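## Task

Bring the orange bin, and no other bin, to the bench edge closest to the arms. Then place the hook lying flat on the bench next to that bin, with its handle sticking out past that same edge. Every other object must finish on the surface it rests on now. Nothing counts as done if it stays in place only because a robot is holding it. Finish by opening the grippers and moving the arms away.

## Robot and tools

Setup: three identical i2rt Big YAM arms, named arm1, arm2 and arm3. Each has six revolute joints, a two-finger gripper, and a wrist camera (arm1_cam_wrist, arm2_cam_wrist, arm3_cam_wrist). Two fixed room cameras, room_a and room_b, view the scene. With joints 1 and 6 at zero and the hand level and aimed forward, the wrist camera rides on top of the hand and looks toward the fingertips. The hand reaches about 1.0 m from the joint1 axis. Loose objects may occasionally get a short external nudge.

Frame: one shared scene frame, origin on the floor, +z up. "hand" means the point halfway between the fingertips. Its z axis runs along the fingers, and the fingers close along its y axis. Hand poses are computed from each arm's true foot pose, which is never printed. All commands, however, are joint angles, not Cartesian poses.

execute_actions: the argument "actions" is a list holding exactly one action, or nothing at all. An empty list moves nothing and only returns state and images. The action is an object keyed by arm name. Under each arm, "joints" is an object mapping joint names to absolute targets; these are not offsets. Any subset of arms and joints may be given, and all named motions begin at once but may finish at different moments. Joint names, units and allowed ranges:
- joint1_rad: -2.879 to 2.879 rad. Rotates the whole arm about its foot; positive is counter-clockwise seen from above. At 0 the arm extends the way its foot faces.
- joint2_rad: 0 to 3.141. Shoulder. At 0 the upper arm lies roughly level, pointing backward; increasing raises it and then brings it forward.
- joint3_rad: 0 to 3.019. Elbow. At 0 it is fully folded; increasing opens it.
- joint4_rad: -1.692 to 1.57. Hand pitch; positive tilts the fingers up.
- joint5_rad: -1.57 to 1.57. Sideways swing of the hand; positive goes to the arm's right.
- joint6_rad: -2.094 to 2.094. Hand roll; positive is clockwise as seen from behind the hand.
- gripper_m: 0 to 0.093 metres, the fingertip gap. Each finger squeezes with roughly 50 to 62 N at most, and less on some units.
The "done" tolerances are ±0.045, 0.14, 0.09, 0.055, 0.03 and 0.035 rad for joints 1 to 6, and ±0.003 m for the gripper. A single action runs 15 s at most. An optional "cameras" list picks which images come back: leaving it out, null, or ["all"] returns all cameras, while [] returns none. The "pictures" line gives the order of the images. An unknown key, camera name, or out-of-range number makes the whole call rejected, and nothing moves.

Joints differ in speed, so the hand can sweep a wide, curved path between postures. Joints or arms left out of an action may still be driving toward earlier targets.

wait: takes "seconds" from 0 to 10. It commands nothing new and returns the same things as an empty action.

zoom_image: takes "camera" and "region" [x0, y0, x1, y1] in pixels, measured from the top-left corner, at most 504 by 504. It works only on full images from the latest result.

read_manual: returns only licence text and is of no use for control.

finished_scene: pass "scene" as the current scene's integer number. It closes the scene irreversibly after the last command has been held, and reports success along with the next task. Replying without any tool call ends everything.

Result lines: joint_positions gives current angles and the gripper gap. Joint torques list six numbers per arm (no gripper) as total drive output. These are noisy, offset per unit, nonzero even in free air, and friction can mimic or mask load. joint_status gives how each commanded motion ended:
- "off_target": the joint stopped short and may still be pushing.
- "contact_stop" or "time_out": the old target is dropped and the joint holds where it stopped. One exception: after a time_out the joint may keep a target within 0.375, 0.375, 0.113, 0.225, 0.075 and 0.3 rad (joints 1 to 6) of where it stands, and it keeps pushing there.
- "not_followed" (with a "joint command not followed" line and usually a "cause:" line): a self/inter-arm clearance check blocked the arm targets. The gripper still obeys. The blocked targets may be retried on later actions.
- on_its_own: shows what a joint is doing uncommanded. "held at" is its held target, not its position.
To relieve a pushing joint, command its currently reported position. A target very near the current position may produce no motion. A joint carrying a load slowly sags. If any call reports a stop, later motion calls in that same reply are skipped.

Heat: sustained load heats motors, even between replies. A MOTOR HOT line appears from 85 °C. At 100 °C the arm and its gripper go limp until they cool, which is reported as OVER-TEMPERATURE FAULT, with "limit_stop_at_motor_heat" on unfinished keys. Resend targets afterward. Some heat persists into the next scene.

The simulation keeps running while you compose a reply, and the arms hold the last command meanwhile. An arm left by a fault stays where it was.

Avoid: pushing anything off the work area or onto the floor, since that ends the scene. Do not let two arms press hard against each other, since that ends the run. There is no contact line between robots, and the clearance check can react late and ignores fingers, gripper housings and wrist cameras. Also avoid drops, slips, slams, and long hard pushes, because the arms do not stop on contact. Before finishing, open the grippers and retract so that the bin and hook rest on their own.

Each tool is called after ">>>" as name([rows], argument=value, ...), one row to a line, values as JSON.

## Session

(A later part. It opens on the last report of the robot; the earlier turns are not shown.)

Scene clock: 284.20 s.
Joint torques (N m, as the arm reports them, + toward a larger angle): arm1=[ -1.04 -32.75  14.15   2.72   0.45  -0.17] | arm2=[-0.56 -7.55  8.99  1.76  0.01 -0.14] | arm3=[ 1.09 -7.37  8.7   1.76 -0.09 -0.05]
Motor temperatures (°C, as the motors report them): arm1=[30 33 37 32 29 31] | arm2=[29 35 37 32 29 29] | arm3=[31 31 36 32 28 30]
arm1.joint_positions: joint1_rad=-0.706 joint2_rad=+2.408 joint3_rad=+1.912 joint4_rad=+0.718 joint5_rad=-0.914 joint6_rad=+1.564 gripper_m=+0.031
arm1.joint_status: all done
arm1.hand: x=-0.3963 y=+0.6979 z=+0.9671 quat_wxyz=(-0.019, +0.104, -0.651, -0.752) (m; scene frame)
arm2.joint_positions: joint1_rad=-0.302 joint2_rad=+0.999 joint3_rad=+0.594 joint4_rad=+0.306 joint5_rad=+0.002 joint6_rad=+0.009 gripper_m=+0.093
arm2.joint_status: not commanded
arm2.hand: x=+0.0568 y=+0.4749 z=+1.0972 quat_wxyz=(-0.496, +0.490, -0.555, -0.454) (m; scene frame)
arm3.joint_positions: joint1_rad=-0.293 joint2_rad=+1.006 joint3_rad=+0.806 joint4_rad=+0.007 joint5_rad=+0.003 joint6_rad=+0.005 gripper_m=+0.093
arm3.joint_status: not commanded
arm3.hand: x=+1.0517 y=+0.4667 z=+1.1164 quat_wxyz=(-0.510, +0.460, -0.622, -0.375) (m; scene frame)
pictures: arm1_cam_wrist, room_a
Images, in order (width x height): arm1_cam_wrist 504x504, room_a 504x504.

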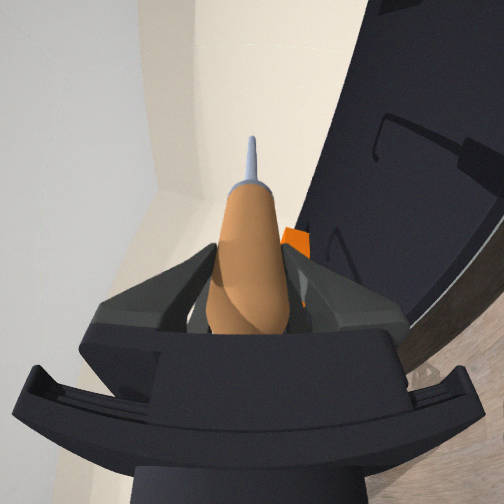

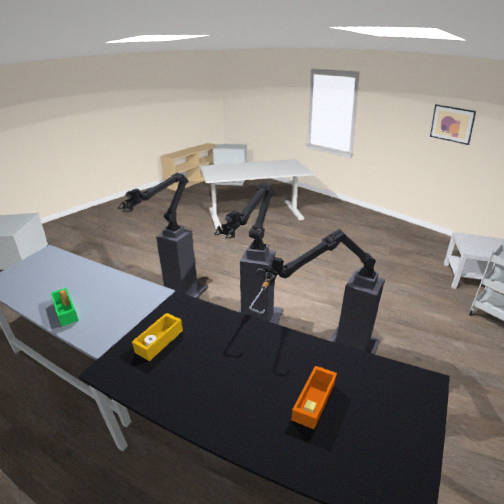

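>>> execute_actions([
  {"arm1":{"joints":{"joint1_rad":0.066,"joint2_rad":2.09,"joint3_rad":1.33,"joint4_rad":0.87,"joint5_rad":0}}},
], cameras=["arm1_cam_wrist","room_a","room_b"])

>>> zoom_image(camera="room_a", region=[260, 260, 440, 440])

>>> zoom_image(camera="room_b", region=[90, 130, 210, 210])

Scene clock: 299.97 s.
Joint torques (N m, as the arm reports them, + toward a larger angle): arm1=[ -0.27 -29.27  12.77   3.42   0.12  -0.11] | arm2=[-0.47 -7.54  8.98  1.75  0.02 -0.14] | arm3=[ 1.   -7.43  8.72  1.68 -0.1  -0.04]
Motor temperatures (°C, as the motors report them): arm1=[30 34 38 32 29 31] | arm2=[29 34 37 32 29 29] | arm3=[31 31 36 32 28 30]
arm1.joint_positions: joint1_rad=+0.065 joint2_rad=+2.137 joint3_rad=+1.285 joint4_rad=+0.826 joint5_rad=+0.000 joint6_rad=+1.554 gripper_m=+0.031
arm1.joint_status: all done
arm1.hand: x=-0.8957 y=+0.7780 z=+0.8949 quat_wxyz=(-0.014, -0.001, -0.717, -0.697) (m; scene frame)
arm2.joint_positions: joint1_rad=-0.302 joint2_rad=+0.999 joint3_rad=+0.594 joint4_rad=+0.306 joint5_rad=+0.002 joint6_rad=+0.009 gripper_m=+0.093
arm2.joint_status: not commanded
arm2.hand: x=+0.0568 y=+0.4749 z=+1.0972 quat_wxyz=(-0.496, +0.490, -0.555, -0.454) (m; scene frame)
arm3.joint_positions: joint1_rad=-0.293 joint2_rad=+1.006 joint3_rad=+0.806 joint4_rad=+0.007 joint5_rad=+0.003 joint6_rad=+0.005 gripper_m=+0.093
arm3.joint_status: not commanded
arm3.hand: x=+1.0517 y=+0.4667 z=+1.1164 quat_wxyz=(-0.510, +0.460, -0.622, -0.375) (m; scene frame)
pictures: arm1_cam_wrist, room_a, room_b
Images, in order (width x height): arm1_cam_wrist 504x504, room_a 504x504, room_b 504x504.

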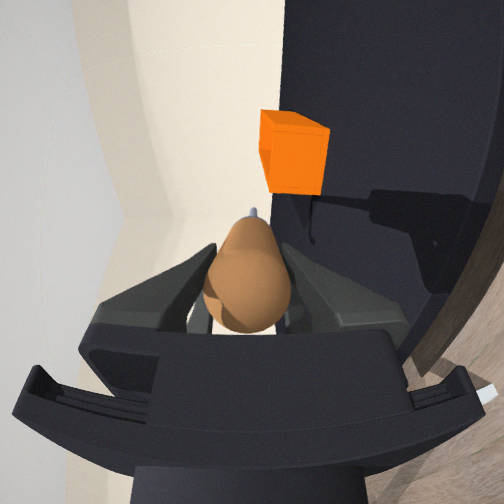

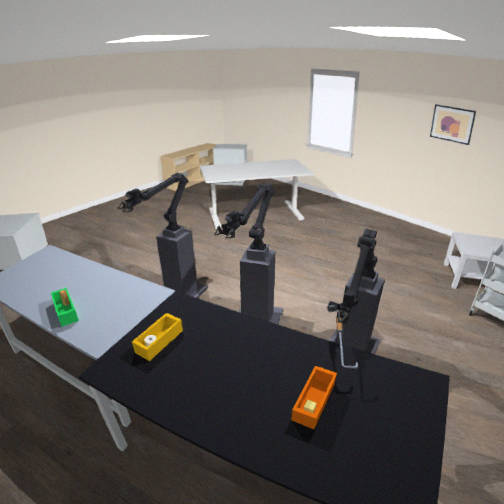

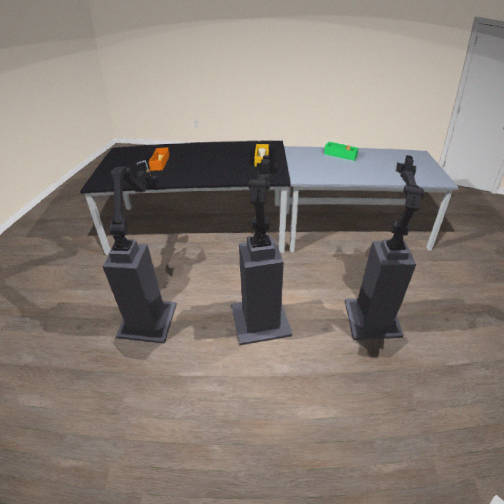

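Region (260, 260, 440, 440) of room_a's 504x504 image, scaled by 2.800, with more detail than that image has.

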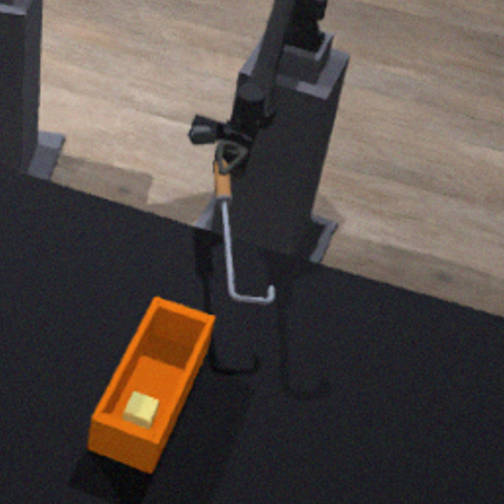

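Region (90, 130, 210, 210) of room_b's 504x504 image, scaled by 4.200, with more detail than that image has.

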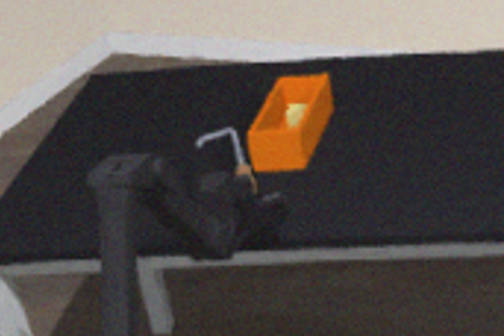

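>>> execute_actions([
  {"arm1":{"joints":{"joint1_rad":0.1,"joint2_rad":2.21,"joint3_rad":1.56,"joint4_rad":1.07}}},
], cameras=["arm1_cam_wrist"])

>>> execute_actions([
  {"arm1":{"joints":{"joint6_rad":0.7}}},
], cameras=["arm1_cam_wrist","room_a"])

>>> zoom_image(camera="room_a", region=[260, 260, 440, 440])

Scene clock: 322.67 s.
Joint torques (N m, as the arm reports them, + toward a larger angle): arm1=[ -0.65 -32.42  15.31   3.55   0.16  -0.05] | arm2=[-0.43 -7.47  8.98  1.75  0.02 -0.14] | arm3=[ 1.17 -7.35  8.69  1.73 -0.1  -0.05]
Motor temperatures (°C, as the motors report them): arm1=[30 34 38 32 29 31] | arm2=[29 34 37 32 29 29] | arm3=[31 31 36 32 28 30]
arm1.joint_positions: joint1_rad=+0.097 joint2_rad=+2.252 joint3_rad=+1.491 joint4_rad=+1.022 joint5_rad=-0.001 joint6_rad=+1.552 gripper_m=+0.031
arm1.joint_status: all done
arm1.hand: x=-0.9219 y=+0.8257 z=+0.9564 quat_wxyz=(-0.004, +0.010, -0.610, -0.792) (m; scene frame)
arm2.joint_positions: joint1_rad=-0.302 joint2_rad=+0.999 joint3_rad=+0.594 joint4_rad=+0.306 joint5_rad=+0.002 joint6_rad=+0.009 gripper_m=+0.093
arm2.joint_status: not commanded
arm2.hand: x=+0.0568 y=+0.4749 z=+1.0972 quat_wxyz=(-0.496, +0.490, -0.555, -0.454) (m; scene frame)
arm3.joint_positions: joint1_rad=-0.293 joint2_rad=+1.006 joint3_rad=+0.806 joint4_rad=+0.007 joint5_rad=+0.003 joint6_rad=+0.005 gripper_m=+0.093
arm3.joint_status: not commanded
arm3.hand: x=+1.0517 y=+0.4667 z=+1.1164 quat_wxyz=(-0.510, +0.460, -0.622, -0.375) (m; scene frame)
pictures: arm1_cam_wrist
Images, in order (width x height): arm1_cam_wrist 504x504.

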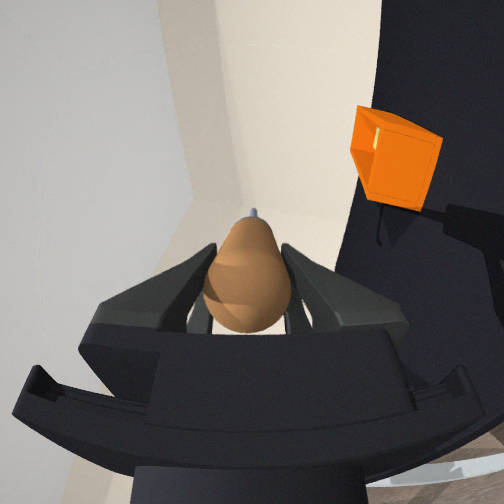

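Scene clock: 324.43 s.
Joint torques (N m, as the arm reports them, + toward a larger angle): arm1=[ -0.66 -31.27  15.39   3.45   0.19  -0.16] | arm2=[-0.43 -7.65  8.97  1.77  0.02 -0.14] | arm3=[ 0.96 -7.68  8.68  1.71 -0.09 -0.05]
Motor temperatures (°C, as the motors report them): arm1=[30 34 39 32 29 31] | arm2=[29 34 37 32 29 29] | arm3=[31 31 36 32 28 30]
arm1.joint_positions: joint1_rad=+0.097 joint2_rad=+2.252 joint3_rad=+1.491 joint4_rad=+1.022 joint5_rad=-0.001 joint6_rad=+0.694 gripper_m=+0.031
arm1.joint_status: all done
arm1.hand: x=-0.9219 y=+0.8257 z=+0.9564 quat_wxyz=(-0.333, +0.263, -0.550, -0.719) (m; scene frame)
arm2.joint_positions: joint1_rad=-0.302 joint2_rad=+0.999 joint3_rad=+0.594 joint4_rad=+0.306 joint5_rad=+0.002 joint6_rad=+0.009 gripper_m=+0.093
arm2.joint_status: not commanded
arm2.hand: x=+0.0568 y=+0.4749 z=+1.0972 quat_wxyz=(-0.496, +0.490, -0.555, -0.454) (m; scene frame)
arm3.joint_positions: joint1_rad=-0.293 joint2_rad=+1.006 joint3_rad=+0.806 joint4_rad=+0.007 joint5_rad=+0.003 joint6_rad=+0.005 gripper_m=+0.093
arm3.joint_status: not commanded
arm3.hand: x=+1.0517 y=+0.4667 z=+1.1164 quat_wxyz=(-0.510, +0.460, -0.622, -0.375) (m; scene frame)
pictures: arm1_cam_wrist, room_a
Images, in order (width x height): arm1_cam_wrist 504x504, room_a 504x504.

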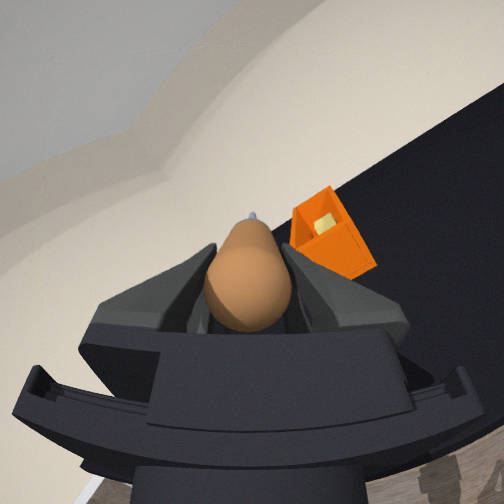

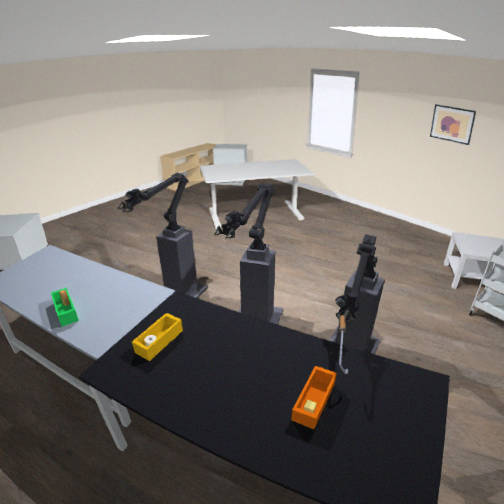

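Region (260, 260, 440, 440) of room_a's 504x504 image, scaled by 2.800, with more detail than that image has.

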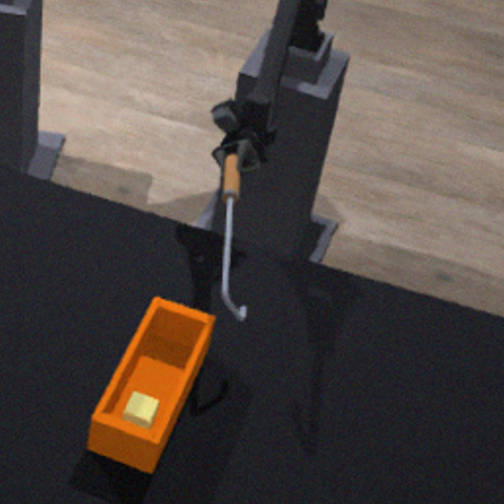

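>>> execute_actions([
  {"arm1":{"joints":{"joint4_rad":1.2}}},
], cameras=[])

>>> execute_actions([
  {"arm1":{"joints":{"joint6_rad":0.0}}},
], cameras=["arm1_cam_wrist","room_a","room_b"])

>>> zoom_image(camera="room_a", region=[260, 260, 440, 440])

>>> zoom_image(camera="room_b", region=[90, 130, 210, 210])

Scene clock: 330.37 s.
Joint torques (N m, as the arm reports them, + toward a larger angle): arm1=[ -0.65 -31.08  15.18   3.61   0.2   -0.15] | arm2=[-0.43 -7.57  8.99  1.76  0.02 -0.14] | arm3=[ 0.95 -7.53  8.66  1.72 -0.09 -0.02]
Motor temperatures (°C, as the motors report them): arm1=[30 35 39 32 29 31] | arm2=[29 34 37 32 29 29] | arm3=[31 31 36 32 28 30]
arm1.joint_positions: joint1_rad=+0.097 joint2_rad=+2.252 joint3_rad=+1.491 joint4_rad=+1.146 joint5_rad=-0.001 joint6_rad=+0.688 gripper_m=+0.031
arm1.joint_status: all done
arm1.hand: x=-0.9219 y=+0.8161 z=+0.9854 quat_wxyz=(-0.350, +0.243, -0.504, -0.751) (m; scene frame)
arm2.joint_positions: joint1_rad=-0.302 joint2_rad=+0.999 joint3_rad=+0.594 joint4_rad=+0.306 joint5_rad=+0.002 joint6_rad=+0.009 gripper_m=+0.093
arm2.joint_status: not commanded
arm2.hand: x=+0.0568 y=+0.4749 z=+1.0972 quat_wxyz=(-0.496, +0.490, -0.555, -0.454) (m; scene frame)
arm3.joint_positions: joint1_rad=-0.293 joint2_rad=+1.006 joint3_rad=+0.806 joint4_rad=+0.007 joint5_rad=+0.003 joint6_rad=+0.005 gripper_m=+0.093
arm3.joint_status: not commanded
arm3.hand: x=+1.0517 y=+0.4667 z=+1.1164 quat_wxyz=(-0.510, +0.460, -0.622, -0.375) (m; scene frame)
pictures: none
No camera images: the call's "cameras" was empty. Leave "cameras" out to get every camera's image.

Scene clock: 332.03 s.
Joint torques (N m, as the arm reports them, + toward a larger angle): arm1=[ -0.45 -30.33  14.29   2.58   0.27  -0.3 ] | arm2=[-0.42 -7.49  8.97  1.74  0.01 -0.13] | arm3=[ 1.1  -7.26  8.71  1.74 -0.1  -0.04]
Motor temperatures (°C, as the motors report them): arm1=[30 35 40 32 29 31] | arm2=[29 34 37 32 29 29] | arm3=[31 31 36 32 28 30]
arm1.joint_positions: joint1_rad=+0.097 joint2_rad=+2.245 joint3_rad=+1.502 joint4_rad=+1.176 joint5_rad=-0.003 joint6_rad=+0.020 gripper_m=+0.031
arm1.joint_status: all done
arm1.hand: x=-0.9221 y=+0.8144 z=+1.0034 quat_wxyz=(-0.586, +0.381, -0.382, -0.605) (m; scene frame)
arm2.joint_positions: joint1_rad=-0.302 joint2_rad=+0.999 joint3_rad=+0.594 joint4_rad=+0.306 joint5_rad=+0.002 joint6_rad=+0.009 gripper_m=+0.093
arm2.joint_status: not commanded
arm2.hand: x=+0.0568 y=+0.4749 z=+1.0972 quat_wxyz=(-0.496, +0.490, -0.555, -0.454) (m; scene frame)
arm3.joint_positions: joint1_rad=-0.293 joint2_rad=+1.006 joint3_rad=+0.806 joint4_rad=+0.007 joint5_rad=+0.003 joint6_rad=+0.005 gripper_m=+0.093
arm3.joint_status: not commanded
arm3.hand: x=+1.0517 y=+0.4667 z=+1.1164 quat_wxyz=(-0.510, +0.460, -0.622, -0.375) (m; scene frame)
pictures: arm1_cam_wrist, room_a, room_b
Images, in order (width x height): arm1_cam_wrist 504x504, room_a 504x504, room_b 504x504.

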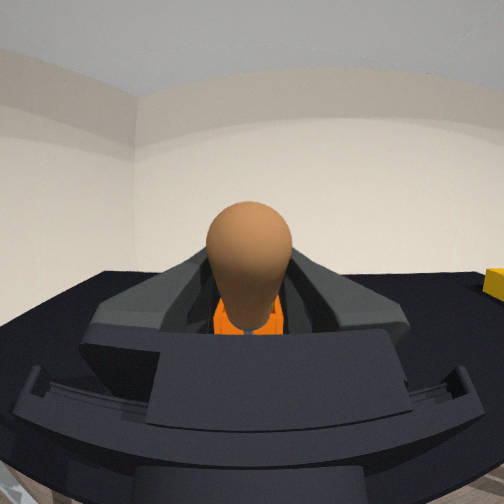

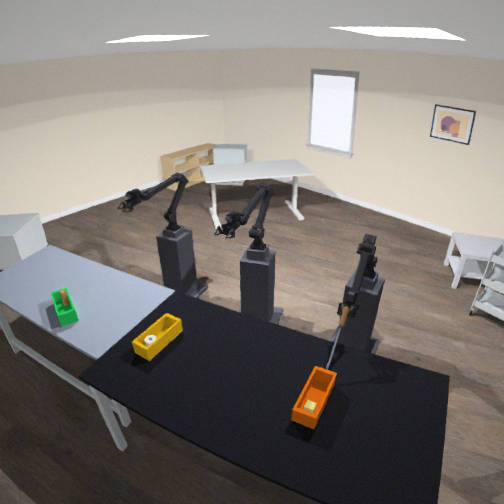

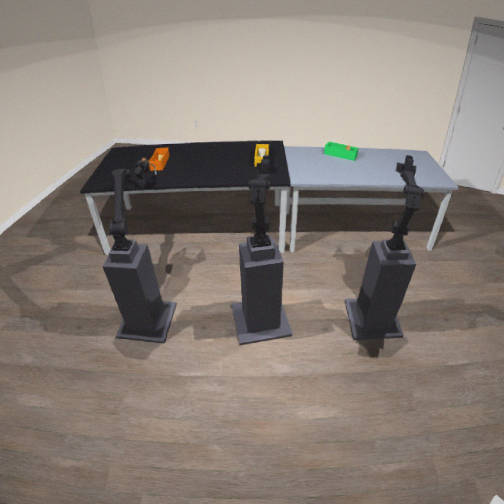

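Region (260, 260, 440, 440) of room_a's 504x504 image, scaled by 2.800, with more detail than that image has.

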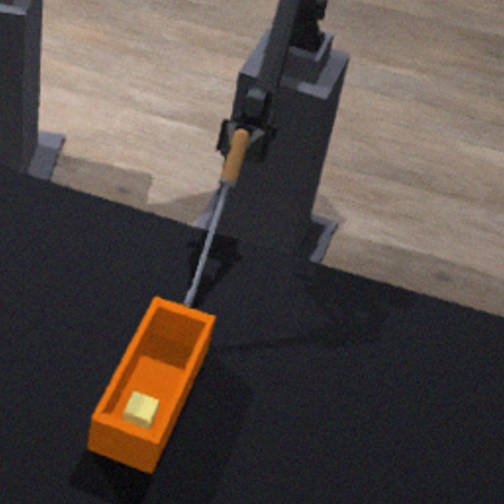

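Region (90, 130, 210, 210) of room_b's 504x504 image, scaled by 4.200, with more detail than that image has.

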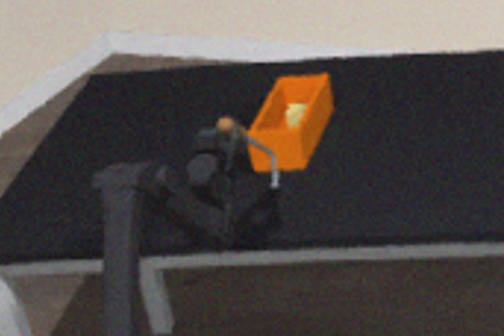

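>>> execute_actions([
  {"arm1":{"joints":{"joint2_rad":1.99,"joint3_rad":1.05,"joint4_rad":1.2}}},
], cameras=["arm1_cam_wrist"])

>>> execute_actions([
  {"arm1":{"joints":{"joint2_rad":2.125,"joint4_rad":1.1}}},
], cameras=["arm1_cam_wrist","room_a","room_b"])

>>> zoom_image(camera="room_a", region=[260, 260, 440, 440])

Scene clock: 346.00 s.
Joint torques (N m, as the arm reports them, + toward a larger angle): arm1=[ -0.11 -20.97   7.49   1.55   0.17  -0.17] | arm2=[-0.44 -7.4   9.03  1.77  0.03 -0.13] | arm3=[ 0.92 -7.46  8.71  1.73 -0.09 -0.06]
Motor temperatures (°C, as the motors report them): arm1=[30 35 40 32 29 31] | arm2=[29 34 37 32 29 29] | arm3=[31 31 37 32 28 30]
arm1.joint_positions: joint1_rad=+0.097 joint2_rad=+1.984 joint3_rad=+1.055 joint4_rad=+1.211 joint5_rad=-0.002 joint6_rad=+0.002 gripper_m=+0.031
arm1.joint_status: all done
arm1.hand: x=-0.9207 y=+0.6996 z=+0.9870 quat_wxyz=(-0.561, +0.428, -0.423, -0.568) (m; scene frame)
arm2.joint_positions: joint1_rad=-0.302 joint2_rad=+0.999 joint3_rad=+0.594 joint4_rad=+0.306 joint5_rad=+0.002 joint6_rad=+0.009 gripper_m=+0.093
arm2.joint_status: not commanded
arm2.hand: x=+0.0568 y=+0.4749 z=+1.0972 quat_wxyz=(-0.496, +0.490, -0.555, -0.454) (m; scene frame)
arm3.joint_positions: joint1_rad=-0.293 joint2_rad=+1.006 joint3_rad=+0.806 joint4_rad=+0.007 joint5_rad=+0.003 joint6_rad=+0.005 gripper_m=+0.093
arm3.joint_status: not commanded
arm3.hand: x=+1.0517 y=+0.4667 z=+1.1164 quat_wxyz=(-0.510, +0.460, -0.622, -0.375) (m; scene frame)
pictures: arm1_cam_wrist
Images, in order (width x height): arm1_cam_wrist 504x504.

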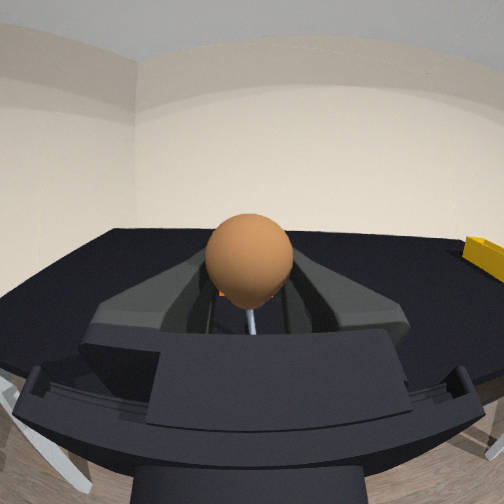

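Scene clock: 347.00 s.
Joint torques (N m, as the arm reports them, + toward a larger angle): arm1=[  0.22 -24.06   7.82   2.13   0.19  -0.13] | arm2=[-0.44 -7.51  8.97  1.77  0.01 -0.14] | arm3=[ 1.06 -7.51  8.72  1.76 -0.09 -0.07]
Motor temperatures (°C, as the motors report them): arm1=[30 35 40 32 29 31] | arm2=[29 34 37 32 29 29] | arm3=[31 31 37 32 28 30]
arm1.joint_positions: joint1_rad=+0.097 joint2_rad=+2.143 joint3_rad=+1.035 joint4_rad=+1.097 joint5_rad=-0.001 joint6_rad=+0.002 gripper_m=+0.031
arm1.joint_status: all done
arm1.hand: x=-0.9203 y=+0.6986 z=+0.8426 quat_wxyz=(-0.494, +0.506, -0.500, -0.500) (m; scene frame)
arm2.joint_positions: joint1_rad=-0.302 joint2_rad=+0.999 joint3_rad=+0.594 joint4_rad=+0.306 joint5_rad=+0.002 joint6_rad=+0.009 gripper_m=+0.093
arm2.joint_status: not commanded
arm2.hand: x=+0.0568 y=+0.4749 z=+1.0972 quat_wxyz=(-0.496, +0.490, -0.555, -0.454) (m; scene frame)
arm3.joint_positions: joint1_rad=-0.293 joint2_rad=+1.006 joint3_rad=+0.806 joint4_rad=+0.007 joint5_rad=+0.003 joint6_rad=+0.005 gripper_m=+0.093
arm3.joint_status: not commanded
arm3.hand: x=+1.0517 y=+0.4667 z=+1.1164 quat_wxyz=(-0.510, +0.460, -0.622, -0.375) (m; scene frame)
pictures: arm1_cam_wrist, room_a, room_b
Images, in order (width x height): arm1_cam_wrist 504x504, room_a 504x504, room_b 504x504.

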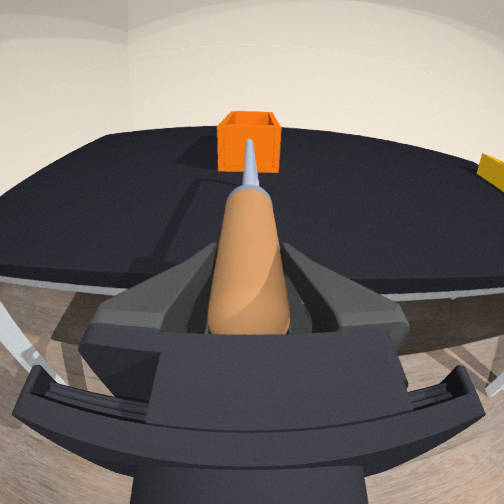

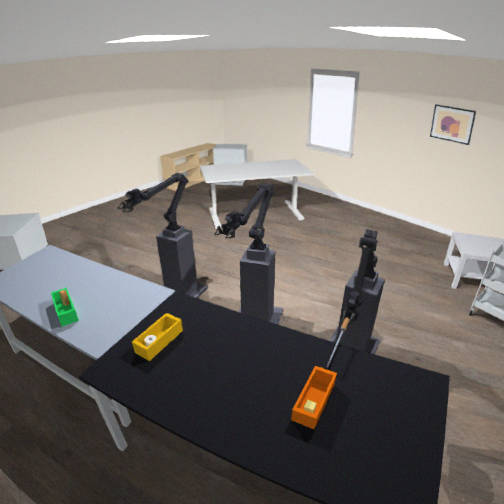

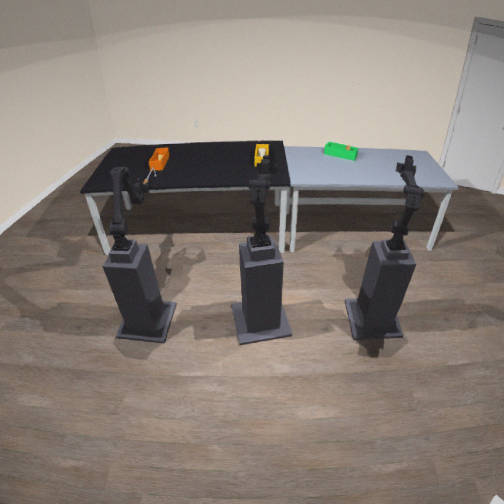

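Region (260, 260, 440, 440) of room_a's 504x504 image, scaled by 2.800, with more detail than that image has.

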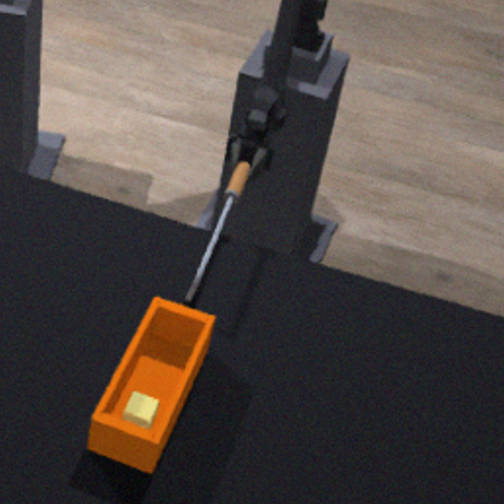

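>>> execute_actions([
  {"arm1":{"joints":{"joint6_rad":1.571}}},
], cameras=["arm1_cam_wrist"])

Scene clock: 354.67 s.
Joint torques (N m, as the arm reports them, + toward a larger angle): arm1=[ -0.95 -25.11   8.59   3.15   0.11  -0.01] | arm2=[-0.44 -7.61  8.99  1.75  0.02 -0.13] | arm3=[ 1.01 -7.55  8.67  1.68 -0.1  -0.05]
Motor temperatures (°C, as the motors report them): arm1=[30 34 38 32 29 31] | arm2=[29 34 38 32 29 29] | arm3=[31 31 37 32 28 30]
arm1.joint_positions: joint1_rad=+0.097 joint2_rad=+2.143 joint3_rad=+1.027 joint4_rad=+1.068 joint5_rad=+0.000 joint6_rad=+1.553 gripper_m=+0.031
arm1.joint_status: all done
arm1.hand: x=-0.9200 y=+0.6956 z=+0.8321 quat_wxyz=(-0.003, +0.011, -0.724, -0.689) (m; scene frame)
arm2.joint_positions: joint1_rad=-0.302 joint2_rad=+0.999 joint3_rad=+0.594 joint4_rad=+0.306 joint5_rad=+0.002 joint6_rad=+0.009 gripper_m=+0.093
arm2.joint_status: not commanded
arm2.hand: x=+0.0568 y=+0.4749 z=+1.0972 quat_wxyz=(-0.496, +0.490, -0.555, -0.454) (m; scene frame)
arm3.joint_positions: joint1_rad=-0.293 joint2_rad=+1.006 joint3_rad=+0.806 joint4_rad=+0.007 joint5_rad=+0.003 joint6_rad=+0.005 gripper_m=+0.093
arm3.joint_status: not commanded
arm3.hand: x=+1.0517 y=+0.4667 z=+1.1164 quat_wxyz=(-0.510, +0.460, -0.622, -0.375) (m; scene frame)
pictures: arm1_cam_wrist
Images, in order (width x height): arm1_cam_wrist 504x504.

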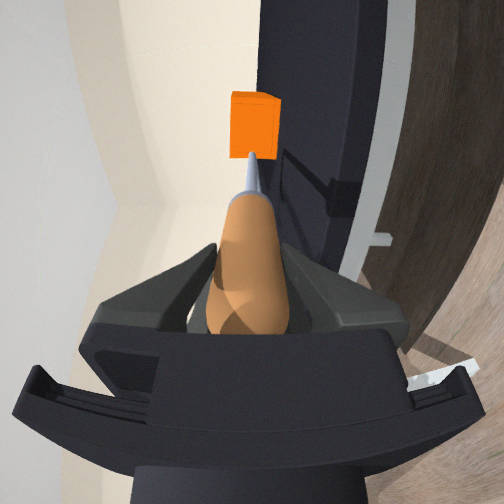

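>>> execute_actions([
  {"arm1":{"joints":{"joint2_rad":1.98,"joint1_rad":0.065}}},
], cameras=[])

>>> execute_actions([
  {"arm1":{"joints":{"joint2_rad":2.15,"joint3_rad":1.535,"joint4_rad":0.76}}},
], cameras=["arm1_cam_wrist","room_a"])

>>> zoom_image(camera="room_a", region=[260, 260, 440, 440])

Scene clock: 367.37 s.
Joint torques (N m, as the arm reports them, + toward a larger angle): arm1=[ -0.46 -23.48  10.63   3.36   0.12  -0.04] | arm2=[-0.43 -7.55  9.    1.75  0.01 -0.14] | arm3=[ 1.01 -7.57  8.78  1.75 -0.09 -0.05]
Motor temperatures (°C, as the motors report them): arm1=[30 34 37 32 29 31] | arm2=[29 34 38 32 29 29] | arm3=[31 31 37 32 28 30]
arm1.joint_positions: joint1_rad=+0.070 joint2_rad=+2.005 joint3_rad=+1.015 joint4_rad=+1.058 joint5_rad=+0.000 joint6_rad=+1.554 gripper_m=+0.031
arm1.joint_status: all done
arm1.hand: x=-0.9008 y=+0.6961 z=+0.9175 quat_wxyz=(-0.013, +0.000, -0.684, -0.730) (m; scene frame)
arm2.joint_positions: joint1_rad=-0.302 joint2_rad=+0.999 joint3_rad=+0.594 joint4_rad=+0.306 joint5_rad=+0.002 joint6_rad=+0.009 gripper_m=+0.093
arm2.joint_status: not commanded
arm2.hand: x=+0.0568 y=+0.4749 z=+1.0972 quat_wxyz=(-0.496, +0.490, -0.555, -0.454) (m; scene frame)
arm3.joint_positions: joint1_rad=-0.293 joint2_rad=+1.006 joint3_rad=+0.806 joint4_rad=+0.007 joint5_rad=+0.003 joint6_rad=+0.005 gripper_m=+0.093
arm3.joint_status: not commanded
arm3.hand: x=+1.0517 y=+0.4667 z=+1.1164 quat_wxyz=(-0.510, +0.460, -0.622, -0.375) (m; scene frame)
pictures: none
No camera images: the call's "cameras" was empty. Leave "cameras" out to get every camera's image.

Scene clock: 368.97 s.
Joint torques (N m, as the arm reports them, + toward a larger angle): arm1=[ -0.53 -30.84  15.52   3.72   0.15  -0.07] | arm2=[-0.39 -7.66  8.99  1.81  0.03 -0.15] | arm3=[ 1.22 -7.76  8.72  1.76 -0.09 -0.05]
Motor temperatures (°C, as the motors report them): arm1=[30 34 37 32 29 31] | arm2=[29 34 38 32 29 29] | arm3=[31 31 37 32 28 30]
arm1.joint_positions: joint1_rad=+0.070 joint2_rad=+2.192 joint3_rad=+1.467 joint4_rad=+0.717 joint5_rad=+0.000 joint6_rad=+1.555 gripper_m=+0.031
arm1.joint_status: all done
arm1.hand: x=-0.8985 y=+0.8277 z=+0.9184 quat_wxyz=(-0.012, +0.000, -0.711, -0.703) (m; scene frame)
arm2.joint_positions: joint1_rad=-0.302 joint2_rad=+0.999 joint3_rad=+0.594 joint4_rad=+0.306 joint5_rad=+0.002 joint6_rad=+0.009 gripper_m=+0.093
arm2.joint_status: not commanded
arm2.hand: x=+0.0568 y=+0.4749 z=+1.0972 quat_wxyz=(-0.496, +0.490, -0.555, -0.454) (m; scene frame)
arm3.joint_positions: joint1_rad=-0.293 joint2_rad=+1.006 joint3_rad=+0.806 joint4_rad=+0.007 joint5_rad=+0.003 joint6_rad=+0.005 gripper_m=+0.093
arm3.joint_status: not commanded
arm3.hand: x=+1.0517 y=+0.4667 z=+1.1164 quat_wxyz=(-0.510, +0.460, -0.622, -0.375) (m; scene frame)
pictures: arm1_cam_wrist, room_a
Images, in order (width x height): arm1_cam_wrist 504x504, room_a 504x504.

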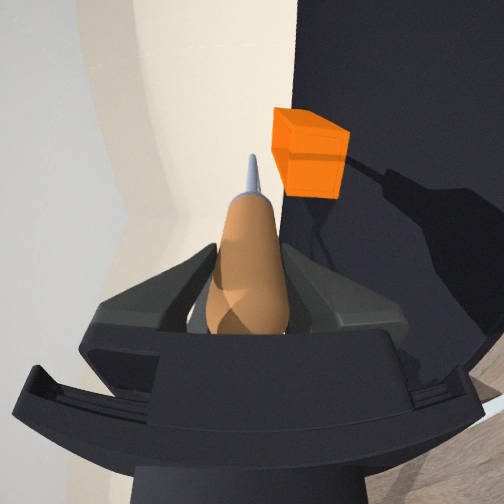

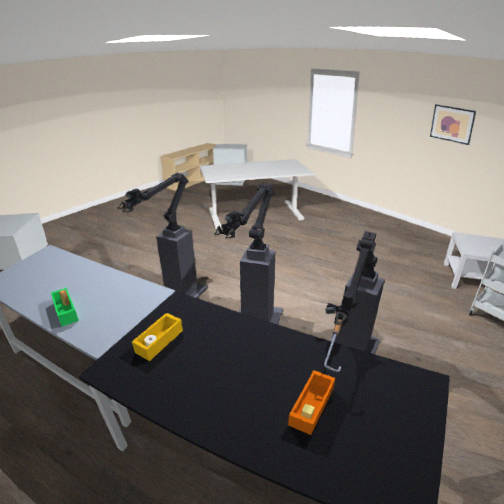

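Region (260, 260, 440, 440) of room_a's 504x504 image, scaled by 2.800, with more detail than that image has.

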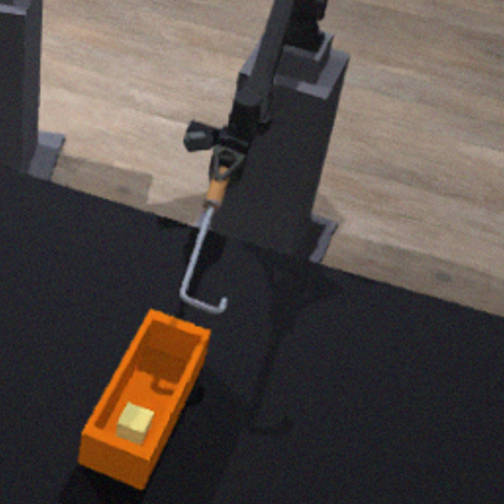

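>>> execute_actions([
  {"arm1":{"joints":{"joint1_rad":0.095,"joint3_rad":1.83,"joint4_rad":0.65,"joint2_rad":2.22}}},
], cameras=[])

>>> execute_actions([
  {"arm1":{"joints":{"joint2_rad":2.29}}},
], cameras=["arm1_cam_wrist","room_a"])

>>> zoom_image(camera="room_a", region=[260, 260, 440, 440])

Scene clock: 381.53 s.
Joint torques (N m, as the arm reports them, + toward a larger angle): arm1=[ -0.09 -33.23  17.39   3.34   0.1   -0.05] | arm2=[-0.35 -7.46  9.01  1.74  0.01 -0.13] | arm3=[ 1.   -7.42  8.68  1.75 -0.1  -0.04]
Motor temperatures (°C, as the motors report them): arm1=[30 35 40 32 29 31] | arm2=[29 34 38 32 29 29] | arm3=[31 31 37 32 28 30]
arm1.joint_positions: joint1_rad=+0.089 joint2_rad=+2.262 joint3_rad=+1.756 joint4_rad=+0.609 joint5_rad=+0.000 joint6_rad=+1.555 gripper_m=+0.031
arm1.joint_status: all done
arm1.hand: x=-0.9149 y=+0.8929 z=+0.9938 quat_wxyz=(-0.006, +0.007, -0.670, -0.742) (m; scene frame)
arm2.joint_positions: joint1_rad=-0.302 joint2_rad=+0.999 joint3_rad=+0.594 joint4_rad=+0.306 joint5_rad=+0.002 joint6_rad=+0.009 gripper_m=+0.093
arm2.joint_status: not commanded
arm2.hand: x=+0.0568 y=+0.4749 z=+1.0972 quat_wxyz=(-0.496, +0.490, -0.555, -0.454) (m; scene frame)
arm3.joint_positions: joint1_rad=-0.293 joint2_rad=+1.006 joint3_rad=+0.806 joint4_rad=+0.007 joint5_rad=+0.003 joint6_rad=+0.005 gripper_m=+0.093
arm3.joint_status: not commanded
arm3.hand: x=+1.0517 y=+0.4667 z=+1.1164 quat_wxyz=(-0.510, +0.460, -0.622, -0.375) (m; scene frame)
pictures: none
No camera images: the call's "cameras" was empty. Leave "cameras" out to get every camera's image.

Scene clock: 382.63 s.
Joint torques (N m, as the arm reports them, + toward a larger angle): arm1=[  0.12 -34.47  17.     3.27   0.1   -0.09] | arm2=[-0.55 -7.55  9.    1.79  0.02 -0.13] | arm3=[ 1.04 -7.29  8.68  1.7  -0.09 -0.04]
Motor temperatures (°C, as the motors report them): arm1=[30 35 41 32 29 31] | arm2=[29 34 38 32 29 29] | arm3=[31 31 37 32 28 30]
arm1.joint_positions: joint1_rad=+0.089 joint2_rad=+2.330 joint3_rad=+1.756 joint4_rad=+0.609 joint5_rad=+0.000 joint6_rad=+1.555 gripper_m=+0.031
arm1.joint_status: all done
arm1.hand: x=-0.9148 y=+0.8968 z=+0.9341 quat_wxyz=(-0.006, +0.007, -0.695, -0.719) (m; scene frame)
arm2.joint_positions: joint1_rad=-0.302 joint2_rad=+0.999 joint3_rad=+0.594 joint4_rad=+0.306 joint5_rad=+0.002 joint6_rad=+0.009 gripper_m=+0.093
arm2.joint_status: not commanded
arm2.hand: x=+0.0568 y=+0.4749 z=+1.0972 quat_wxyz=(-0.496, +0.490, -0.555, -0.454) (m; scene frame)
arm3.joint_positions: joint1_rad=-0.293 joint2_rad=+1.006 joint3_rad=+0.806 joint4_rad=+0.007 joint5_rad=+0.003 joint6_rad=+0.005 gripper_m=+0.093
arm3.joint_status: not commanded
arm3.hand: x=+1.0517 y=+0.4667 z=+1.1164 quat_wxyz=(-0.510, +0.460, -0.622, -0.375) (m; scene frame)
pictures: arm1_cam_wrist, room_a
Images, in order (width x height): arm1_cam_wrist 504x504, room_a 504x504.

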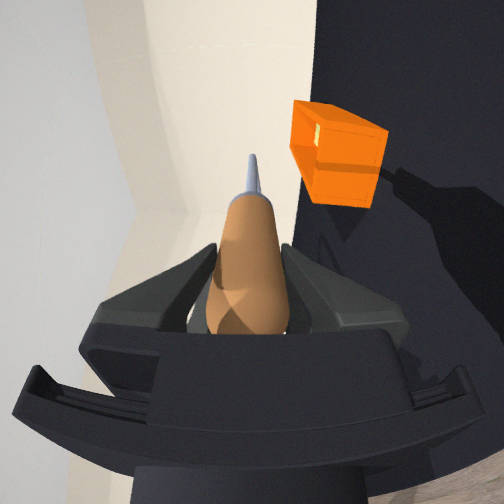

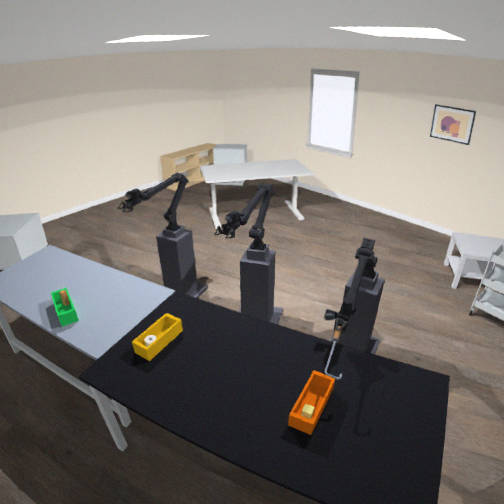

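Region (260, 260, 440, 440) of room_a's 504x504 image, scaled by 2.800, with more detail than that image has.

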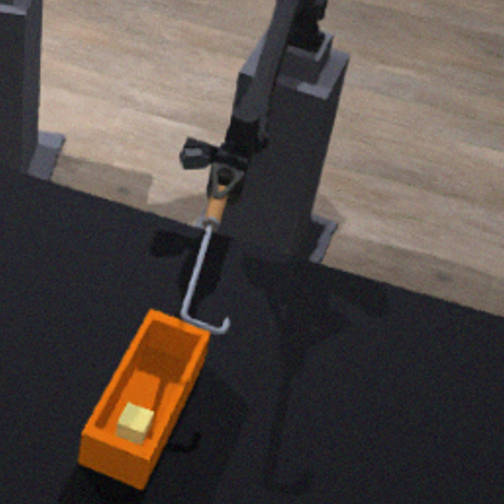

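>>> execute_actions([
  {"arm1":{"joints":{"joint6_rad":0.65}}},
], cameras=[])

>>> execute_actions([
  {"arm1":{"joints":{"joint2_rad":2.335}}},
], cameras=["arm1_cam_wrist","room_a"])

>>> zoom_image(camera="room_a", region=[260, 260, 440, 440])

Scene clock: 394.33 s.
Joint torques (N m, as the arm reports them, + toward a larger angle): arm1=[ -0.92 -32.84  16.89   3.33   0.43  -0.25] | arm2=[-0.57 -7.49  9.    1.76  0.02 -0.13] | arm3=[ 1.15 -7.65  8.69  1.8  -0.1  -0.05]
Motor temperatures (°C, as the motors report them): arm1=[30 36 43 32 29 31] | arm2=[29 34 38 32 29 29] | arm3=[31 31 37 32 28 30]
arm1.joint_positions: joint1_rad=+0.095 joint2_rad=+2.330 joint3_rad=+1.756 joint4_rad=+0.610 joint5_rad=-0.006 joint6_rad=+0.659 gripper_m=+0.031
arm1.joint_status: all done
arm1.hand: x=-0.9210 y=+0.8968 z=+0.9342 quat_wxyz=(-0.313, +0.311, -0.622, -0.647) (m; scene frame)
arm2.joint_positions: joint1_rad=-0.302 joint2_rad=+0.999 joint3_rad=+0.594 joint4_rad=+0.306 joint5_rad=+0.002 joint6_rad=+0.009 gripper_m=+0.093
arm2.joint_status: not commanded
arm2.hand: x=+0.0568 y=+0.4749 z=+1.0972 quat_wxyz=(-0.496, +0.490, -0.555, -0.454) (m; scene frame)
arm3.joint_positions: joint1_rad=-0.293 joint2_rad=+1.006 joint3_rad=+0.806 joint4_rad=+0.007 joint5_rad=+0.003 joint6_rad=+0.005 gripper_m=+0.093
arm3.joint_status: not commanded
arm3.hand: x=+1.0517 y=+0.4667 z=+1.1164 quat_wxyz=(-0.510, +0.460, -0.622, -0.375) (m; scene frame)
pictures: none
No camera images: the call's "cameras" was empty. Leave "cameras" out to get every camera's image.

Scene clock: 394.97 s.
Joint torques (N m, as the arm reports them, + toward a larger angle): arm1=[ -0.29 -29.33  17.06   3.18   0.42  -0.27] | arm2=[-0.44 -7.58  8.99  1.75  0.03 -0.13] | arm3=[ 1.15 -7.39  8.7   1.74 -0.09 -0.05]
Motor temperatures (°C, as the motors report them): arm1=[30 36 43 32 29 31] | arm2=[29 34 38 32 29 29] | arm3=[31 31 37 32 28 30]
arm1.joint_positions: joint1_rad=+0.095 joint2_rad=+2.334 joint3_rad=+1.756 joint4_rad=+0.614 joint5_rad=-0.007 joint6_rad=+0.659 gripper_m=+0.031
arm1.joint_status: all done
arm1.hand: x=-0.9215 y=+0.8968 z=+0.9319 quat_wxyz=(-0.312, +0.312, -0.621, -0.648) (m; scene frame)
arm2.joint_positions: joint1_rad=-0.302 joint2_rad=+0.999 joint3_rad=+0.594 joint4_rad=+0.306 joint5_rad=+0.002 joint6_rad=+0.009 gripper_m=+0.093
arm2.joint_status: not commanded
arm2.hand: x=+0.0568 y=+0.4749 z=+1.0972 quat_wxyz=(-0.496, +0.490, -0.555, -0.454) (m; scene frame)
arm3.joint_positions: joint1_rad=-0.293 joint2_rad=+1.006 joint3_rad=+0.806 joint4_rad=+0.007 joint5_rad=+0.003 joint6_rad=+0.005 gripper_m=+0.093
arm3.joint_status: not commanded
arm3.hand: x=+1.0517 y=+0.4667 z=+1.1164 quat_wxyz=(-0.510, +0.460, -0.622, -0.375) (m; scene frame)
pictures: arm1_cam_wrist, room_a
Images, in order (width x height): arm1_cam_wrist 504x504, room_a 504x504.

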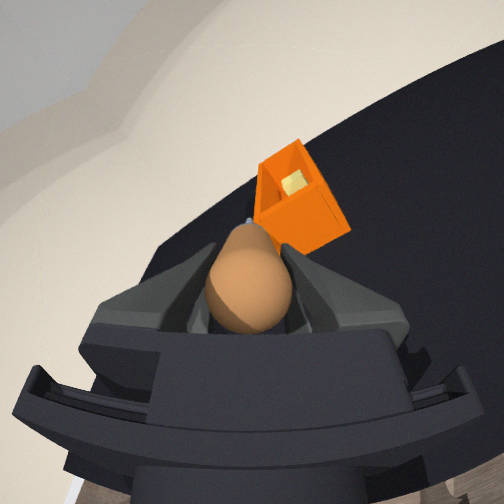

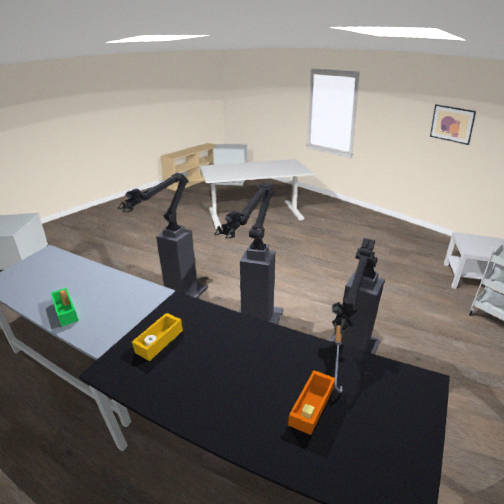

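Region (260, 260, 440, 440) of room_a's 504x504 image, scaled by 2.800, with more detail than that image has.

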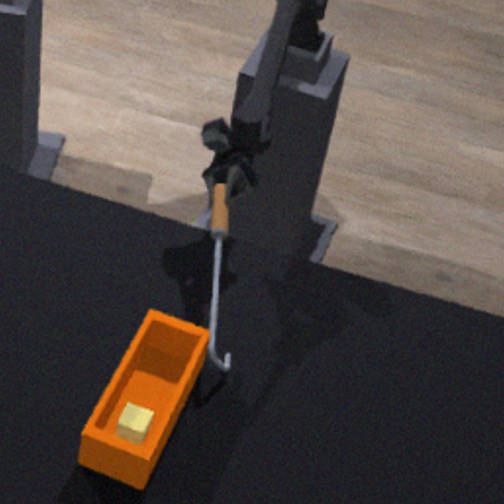

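>>> execute_actions([
  {"arm1":{"joints":{"joint4_rad":1.04,"joint6_rad":1.0}}},
], cameras=["arm1_cam_wrist"])

>>> execute_actions([
  {"arm1":{"joints":{"joint1_rad":0.075,"joint2_rad":2.4,"joint3_rad":1.93}}},
], cameras=["arm1_cam_wrist","room_a"])

Scene clock: 415.10 s.
Joint torques (N m, as the arm reports them, + toward a larger angle): arm1=[ -0.13 -32.35  16.39   3.55   0.27   0.13] | arm2=[-0.41 -7.45  8.96  1.75  0.03 -0.13] | arm3=[ 1.04 -7.55  8.71  1.75 -0.08 -0.04]
Motor temperatures (°C, as the motors report them): arm1=[30 36 44 32 29 31] | arm2=[29 34 38 32 29 29] | arm3=[31 31 37 32 28 30]
arm1.joint_positions: joint1_rad=+0.095 joint2_rad=+2.370 joint3_rad=+1.756 joint4_rad=+0.990 joint5_rad=-0.004 joint6_rad=+0.959 gripper_m=+0.031
arm1.joint_status: joint6_rad time_out (moved +0.300 of +0.341); the others done
arm1.on_its_own: joint6_rad reads +0.959 and still pushes toward +1.000 since a time_out
arm1.hand: x=-0.9209 y=+0.8803 z=+0.9907 quat_wxyz=(-0.245, +0.174, -0.536, -0.789) (m; scene frame)
arm2.joint_positions: joint1_rad=-0.302 joint2_rad=+0.999 joint3_rad=+0.594 joint4_rad=+0.306 joint5_rad=+0.002 joint6_rad=+0.009 gripper_m=+0.093
arm2.joint_status: not commanded
arm2.hand: x=+0.0568 y=+0.4749 z=+1.0972 quat_wxyz=(-0.496, +0.490, -0.555, -0.454) (m; scene frame)
arm3.joint_positions: joint1_rad=-0.293 joint2_rad=+1.006 joint3_rad=+0.806 joint4_rad=+0.007 joint5_rad=+0.003 joint6_rad=+0.005 gripper_m=+0.093
arm3.joint_status: not commanded
arm3.hand: x=+1.0517 y=+0.4667 z=+1.1164 quat_wxyz=(-0.510, +0.460, -0.622, -0.375) (m; scene frame)
pictures: arm1_cam_wrist
Images, in order (width x height): arm1_cam_wrist 504x504.

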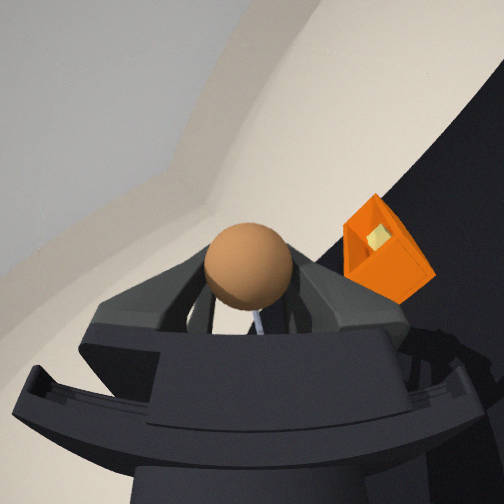

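not run: a stop came earlier in this reply.

>>> execute_actions([
  {"arm1":{"joints":{"joint2_rad":1.96,"joint3_rad":1.05,"joint4_rad":1.2,"joint6_rad":0.96}}},
], cameras=["room_a"])

>>> execute_actions([
  {"arm1":{"joints":{"joint6_rad":0.0}}},
], cameras=["room_a","arm1_cam_wrist"])

>>> zoom_image(camera="room_a", region=[260, 260, 440, 440])

Scene clock: 432.13 s.
Joint torques (N m, as the arm reports them, + toward a larger angle): arm1=[ -0.43 -26.56  11.23   3.37   0.17   0.07] | arm2=[-0.58 -7.58  8.98  1.77  0.02 -0.14] | arm3=[ 1.13 -7.5   8.64  1.74 -0.1  -0.04]
Motor temperatures (°C, as the motors report them): arm1=[30 36 44 33 29 31] | arm2=[29 34 38 32 29 29] | arm3=[31 31 37 32 28 30]
arm1.joint_positions: joint1_rad=+0.095 joint2_rad=+2.009 joint3_rad=+1.004 joint4_rad=+1.155 joint5_rad=-0.002 joint6_rad=+0.926 gripper_m=+0.031
arm1.joint_status: all done
arm1.hand: x=-0.9189 y=+0.6905 z=+0.9339 quat_wxyz=(-0.237, +0.211, -0.618, -0.719) (m; scene frame)
arm2.joint_positions: joint1_rad=-0.302 joint2_rad=+0.999 joint3_rad=+0.594 joint4_rad=+0.306 joint5_rad=+0.002 joint6_rad=+0.009 gripper_m=+0.093
arm2.joint_status: not commanded
arm2.hand: x=+0.0568 y=+0.4749 z=+1.0972 quat_wxyz=(-0.496, +0.490, -0.555, -0.454) (m; scene frame)
arm3.joint_positions: joint1_rad=-0.293 joint2_rad=+1.006 joint3_rad=+0.806 joint4_rad=+0.007 joint5_rad=+0.003 joint6_rad=+0.005 gripper_m=+0.093
arm3.joint_status: not commanded
arm3.hand: x=+1.0517 y=+0.4667 z=+1.1164 quat_wxyz=(-0.510, +0.460, -0.622, -0.375) (m; scene frame)
pictures: room_a
Images, in order (width x height): room_a 504x504.

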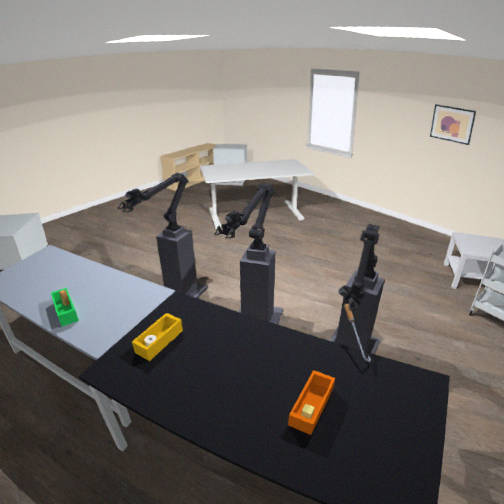

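Scene clock: 434.00 s.
Joint torques (N m, as the arm reports them, + toward a larger angle): arm1=[ -0.58 -22.28  10.98   2.16   0.27  -0.38] | arm2=[-0.36 -7.62  8.99  1.77  0.01 -0.13] | arm3=[ 0.87 -7.48  8.67  1.76 -0.1  -0.06]
Motor temperatures (°C, as the motors report them): arm1=[30 36 44 32 29 31] | arm2=[29 34 38 32 29 29] | arm3=[31 31 37 32 28 30]
arm1.joint_positions: joint1_rad=+0.095 joint2_rad=+1.977 joint3_rad=+1.011 joint4_rad=+1.190 joint5_rad=-0.004 joint6_rad=+0.020 gripper_m=+0.031
arm1.joint_status: all done
arm1.hand: x=-0.9193 y=+0.6895 z=+0.9671 quat_wxyz=(-0.544, +0.440, -0.442, -0.560) (m; scene frame)
arm2.joint_positions: joint1_rad=-0.302 joint2_rad=+0.999 joint3_rad=+0.594 joint4_rad=+0.306 joint5_rad=+0.002 joint6_rad=+0.009 gripper_m=+0.093
arm2.joint_status: not commanded
arm2.hand: x=+0.0568 y=+0.4749 z=+1.0972 quat_wxyz=(-0.496, +0.490, -0.555, -0.454) (m; scene frame)
arm3.joint_positions: joint1_rad=-0.293 joint2_rad=+1.006 joint3_rad=+0.806 joint4_rad=+0.007 joint5_rad=+0.003 joint6_rad=+0.005 gripper_m=+0.093
arm3.joint_status: not commanded
arm3.hand: x=+1.0517 y=+0.4667 z=+1.1164 quat_wxyz=(-0.510, +0.460, -0.622, -0.375) (m; scene frame)
pictures: arm1_cam_wrist, room_a
Images, in order (width x height): arm1_cam_wrist 504x504, room_a 504x504.

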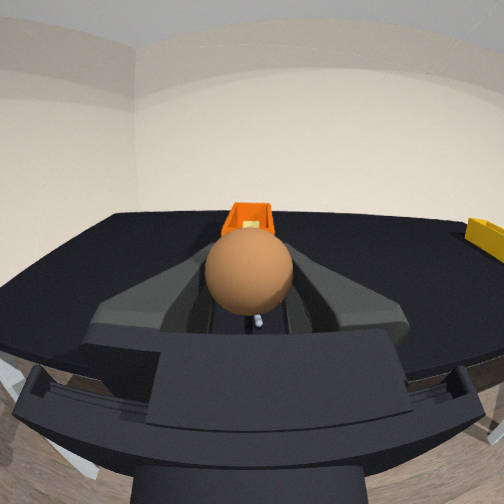

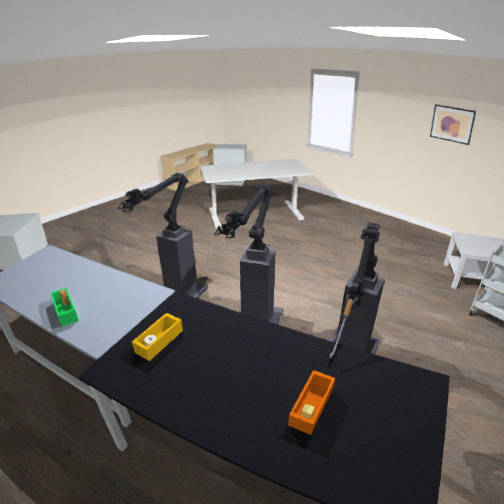

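Region (260, 260, 440, 440) of room_a's 504x504 image, scaled by 2.800, with more detail than that image has.

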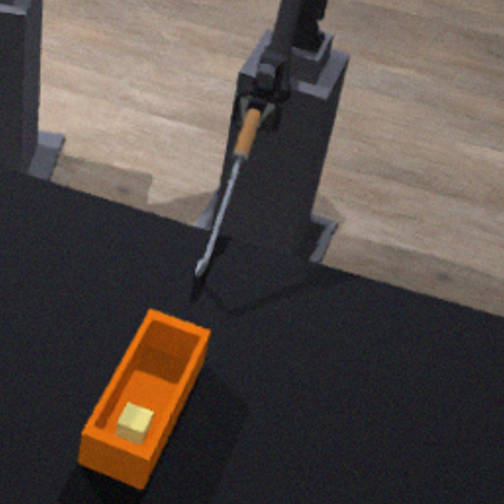

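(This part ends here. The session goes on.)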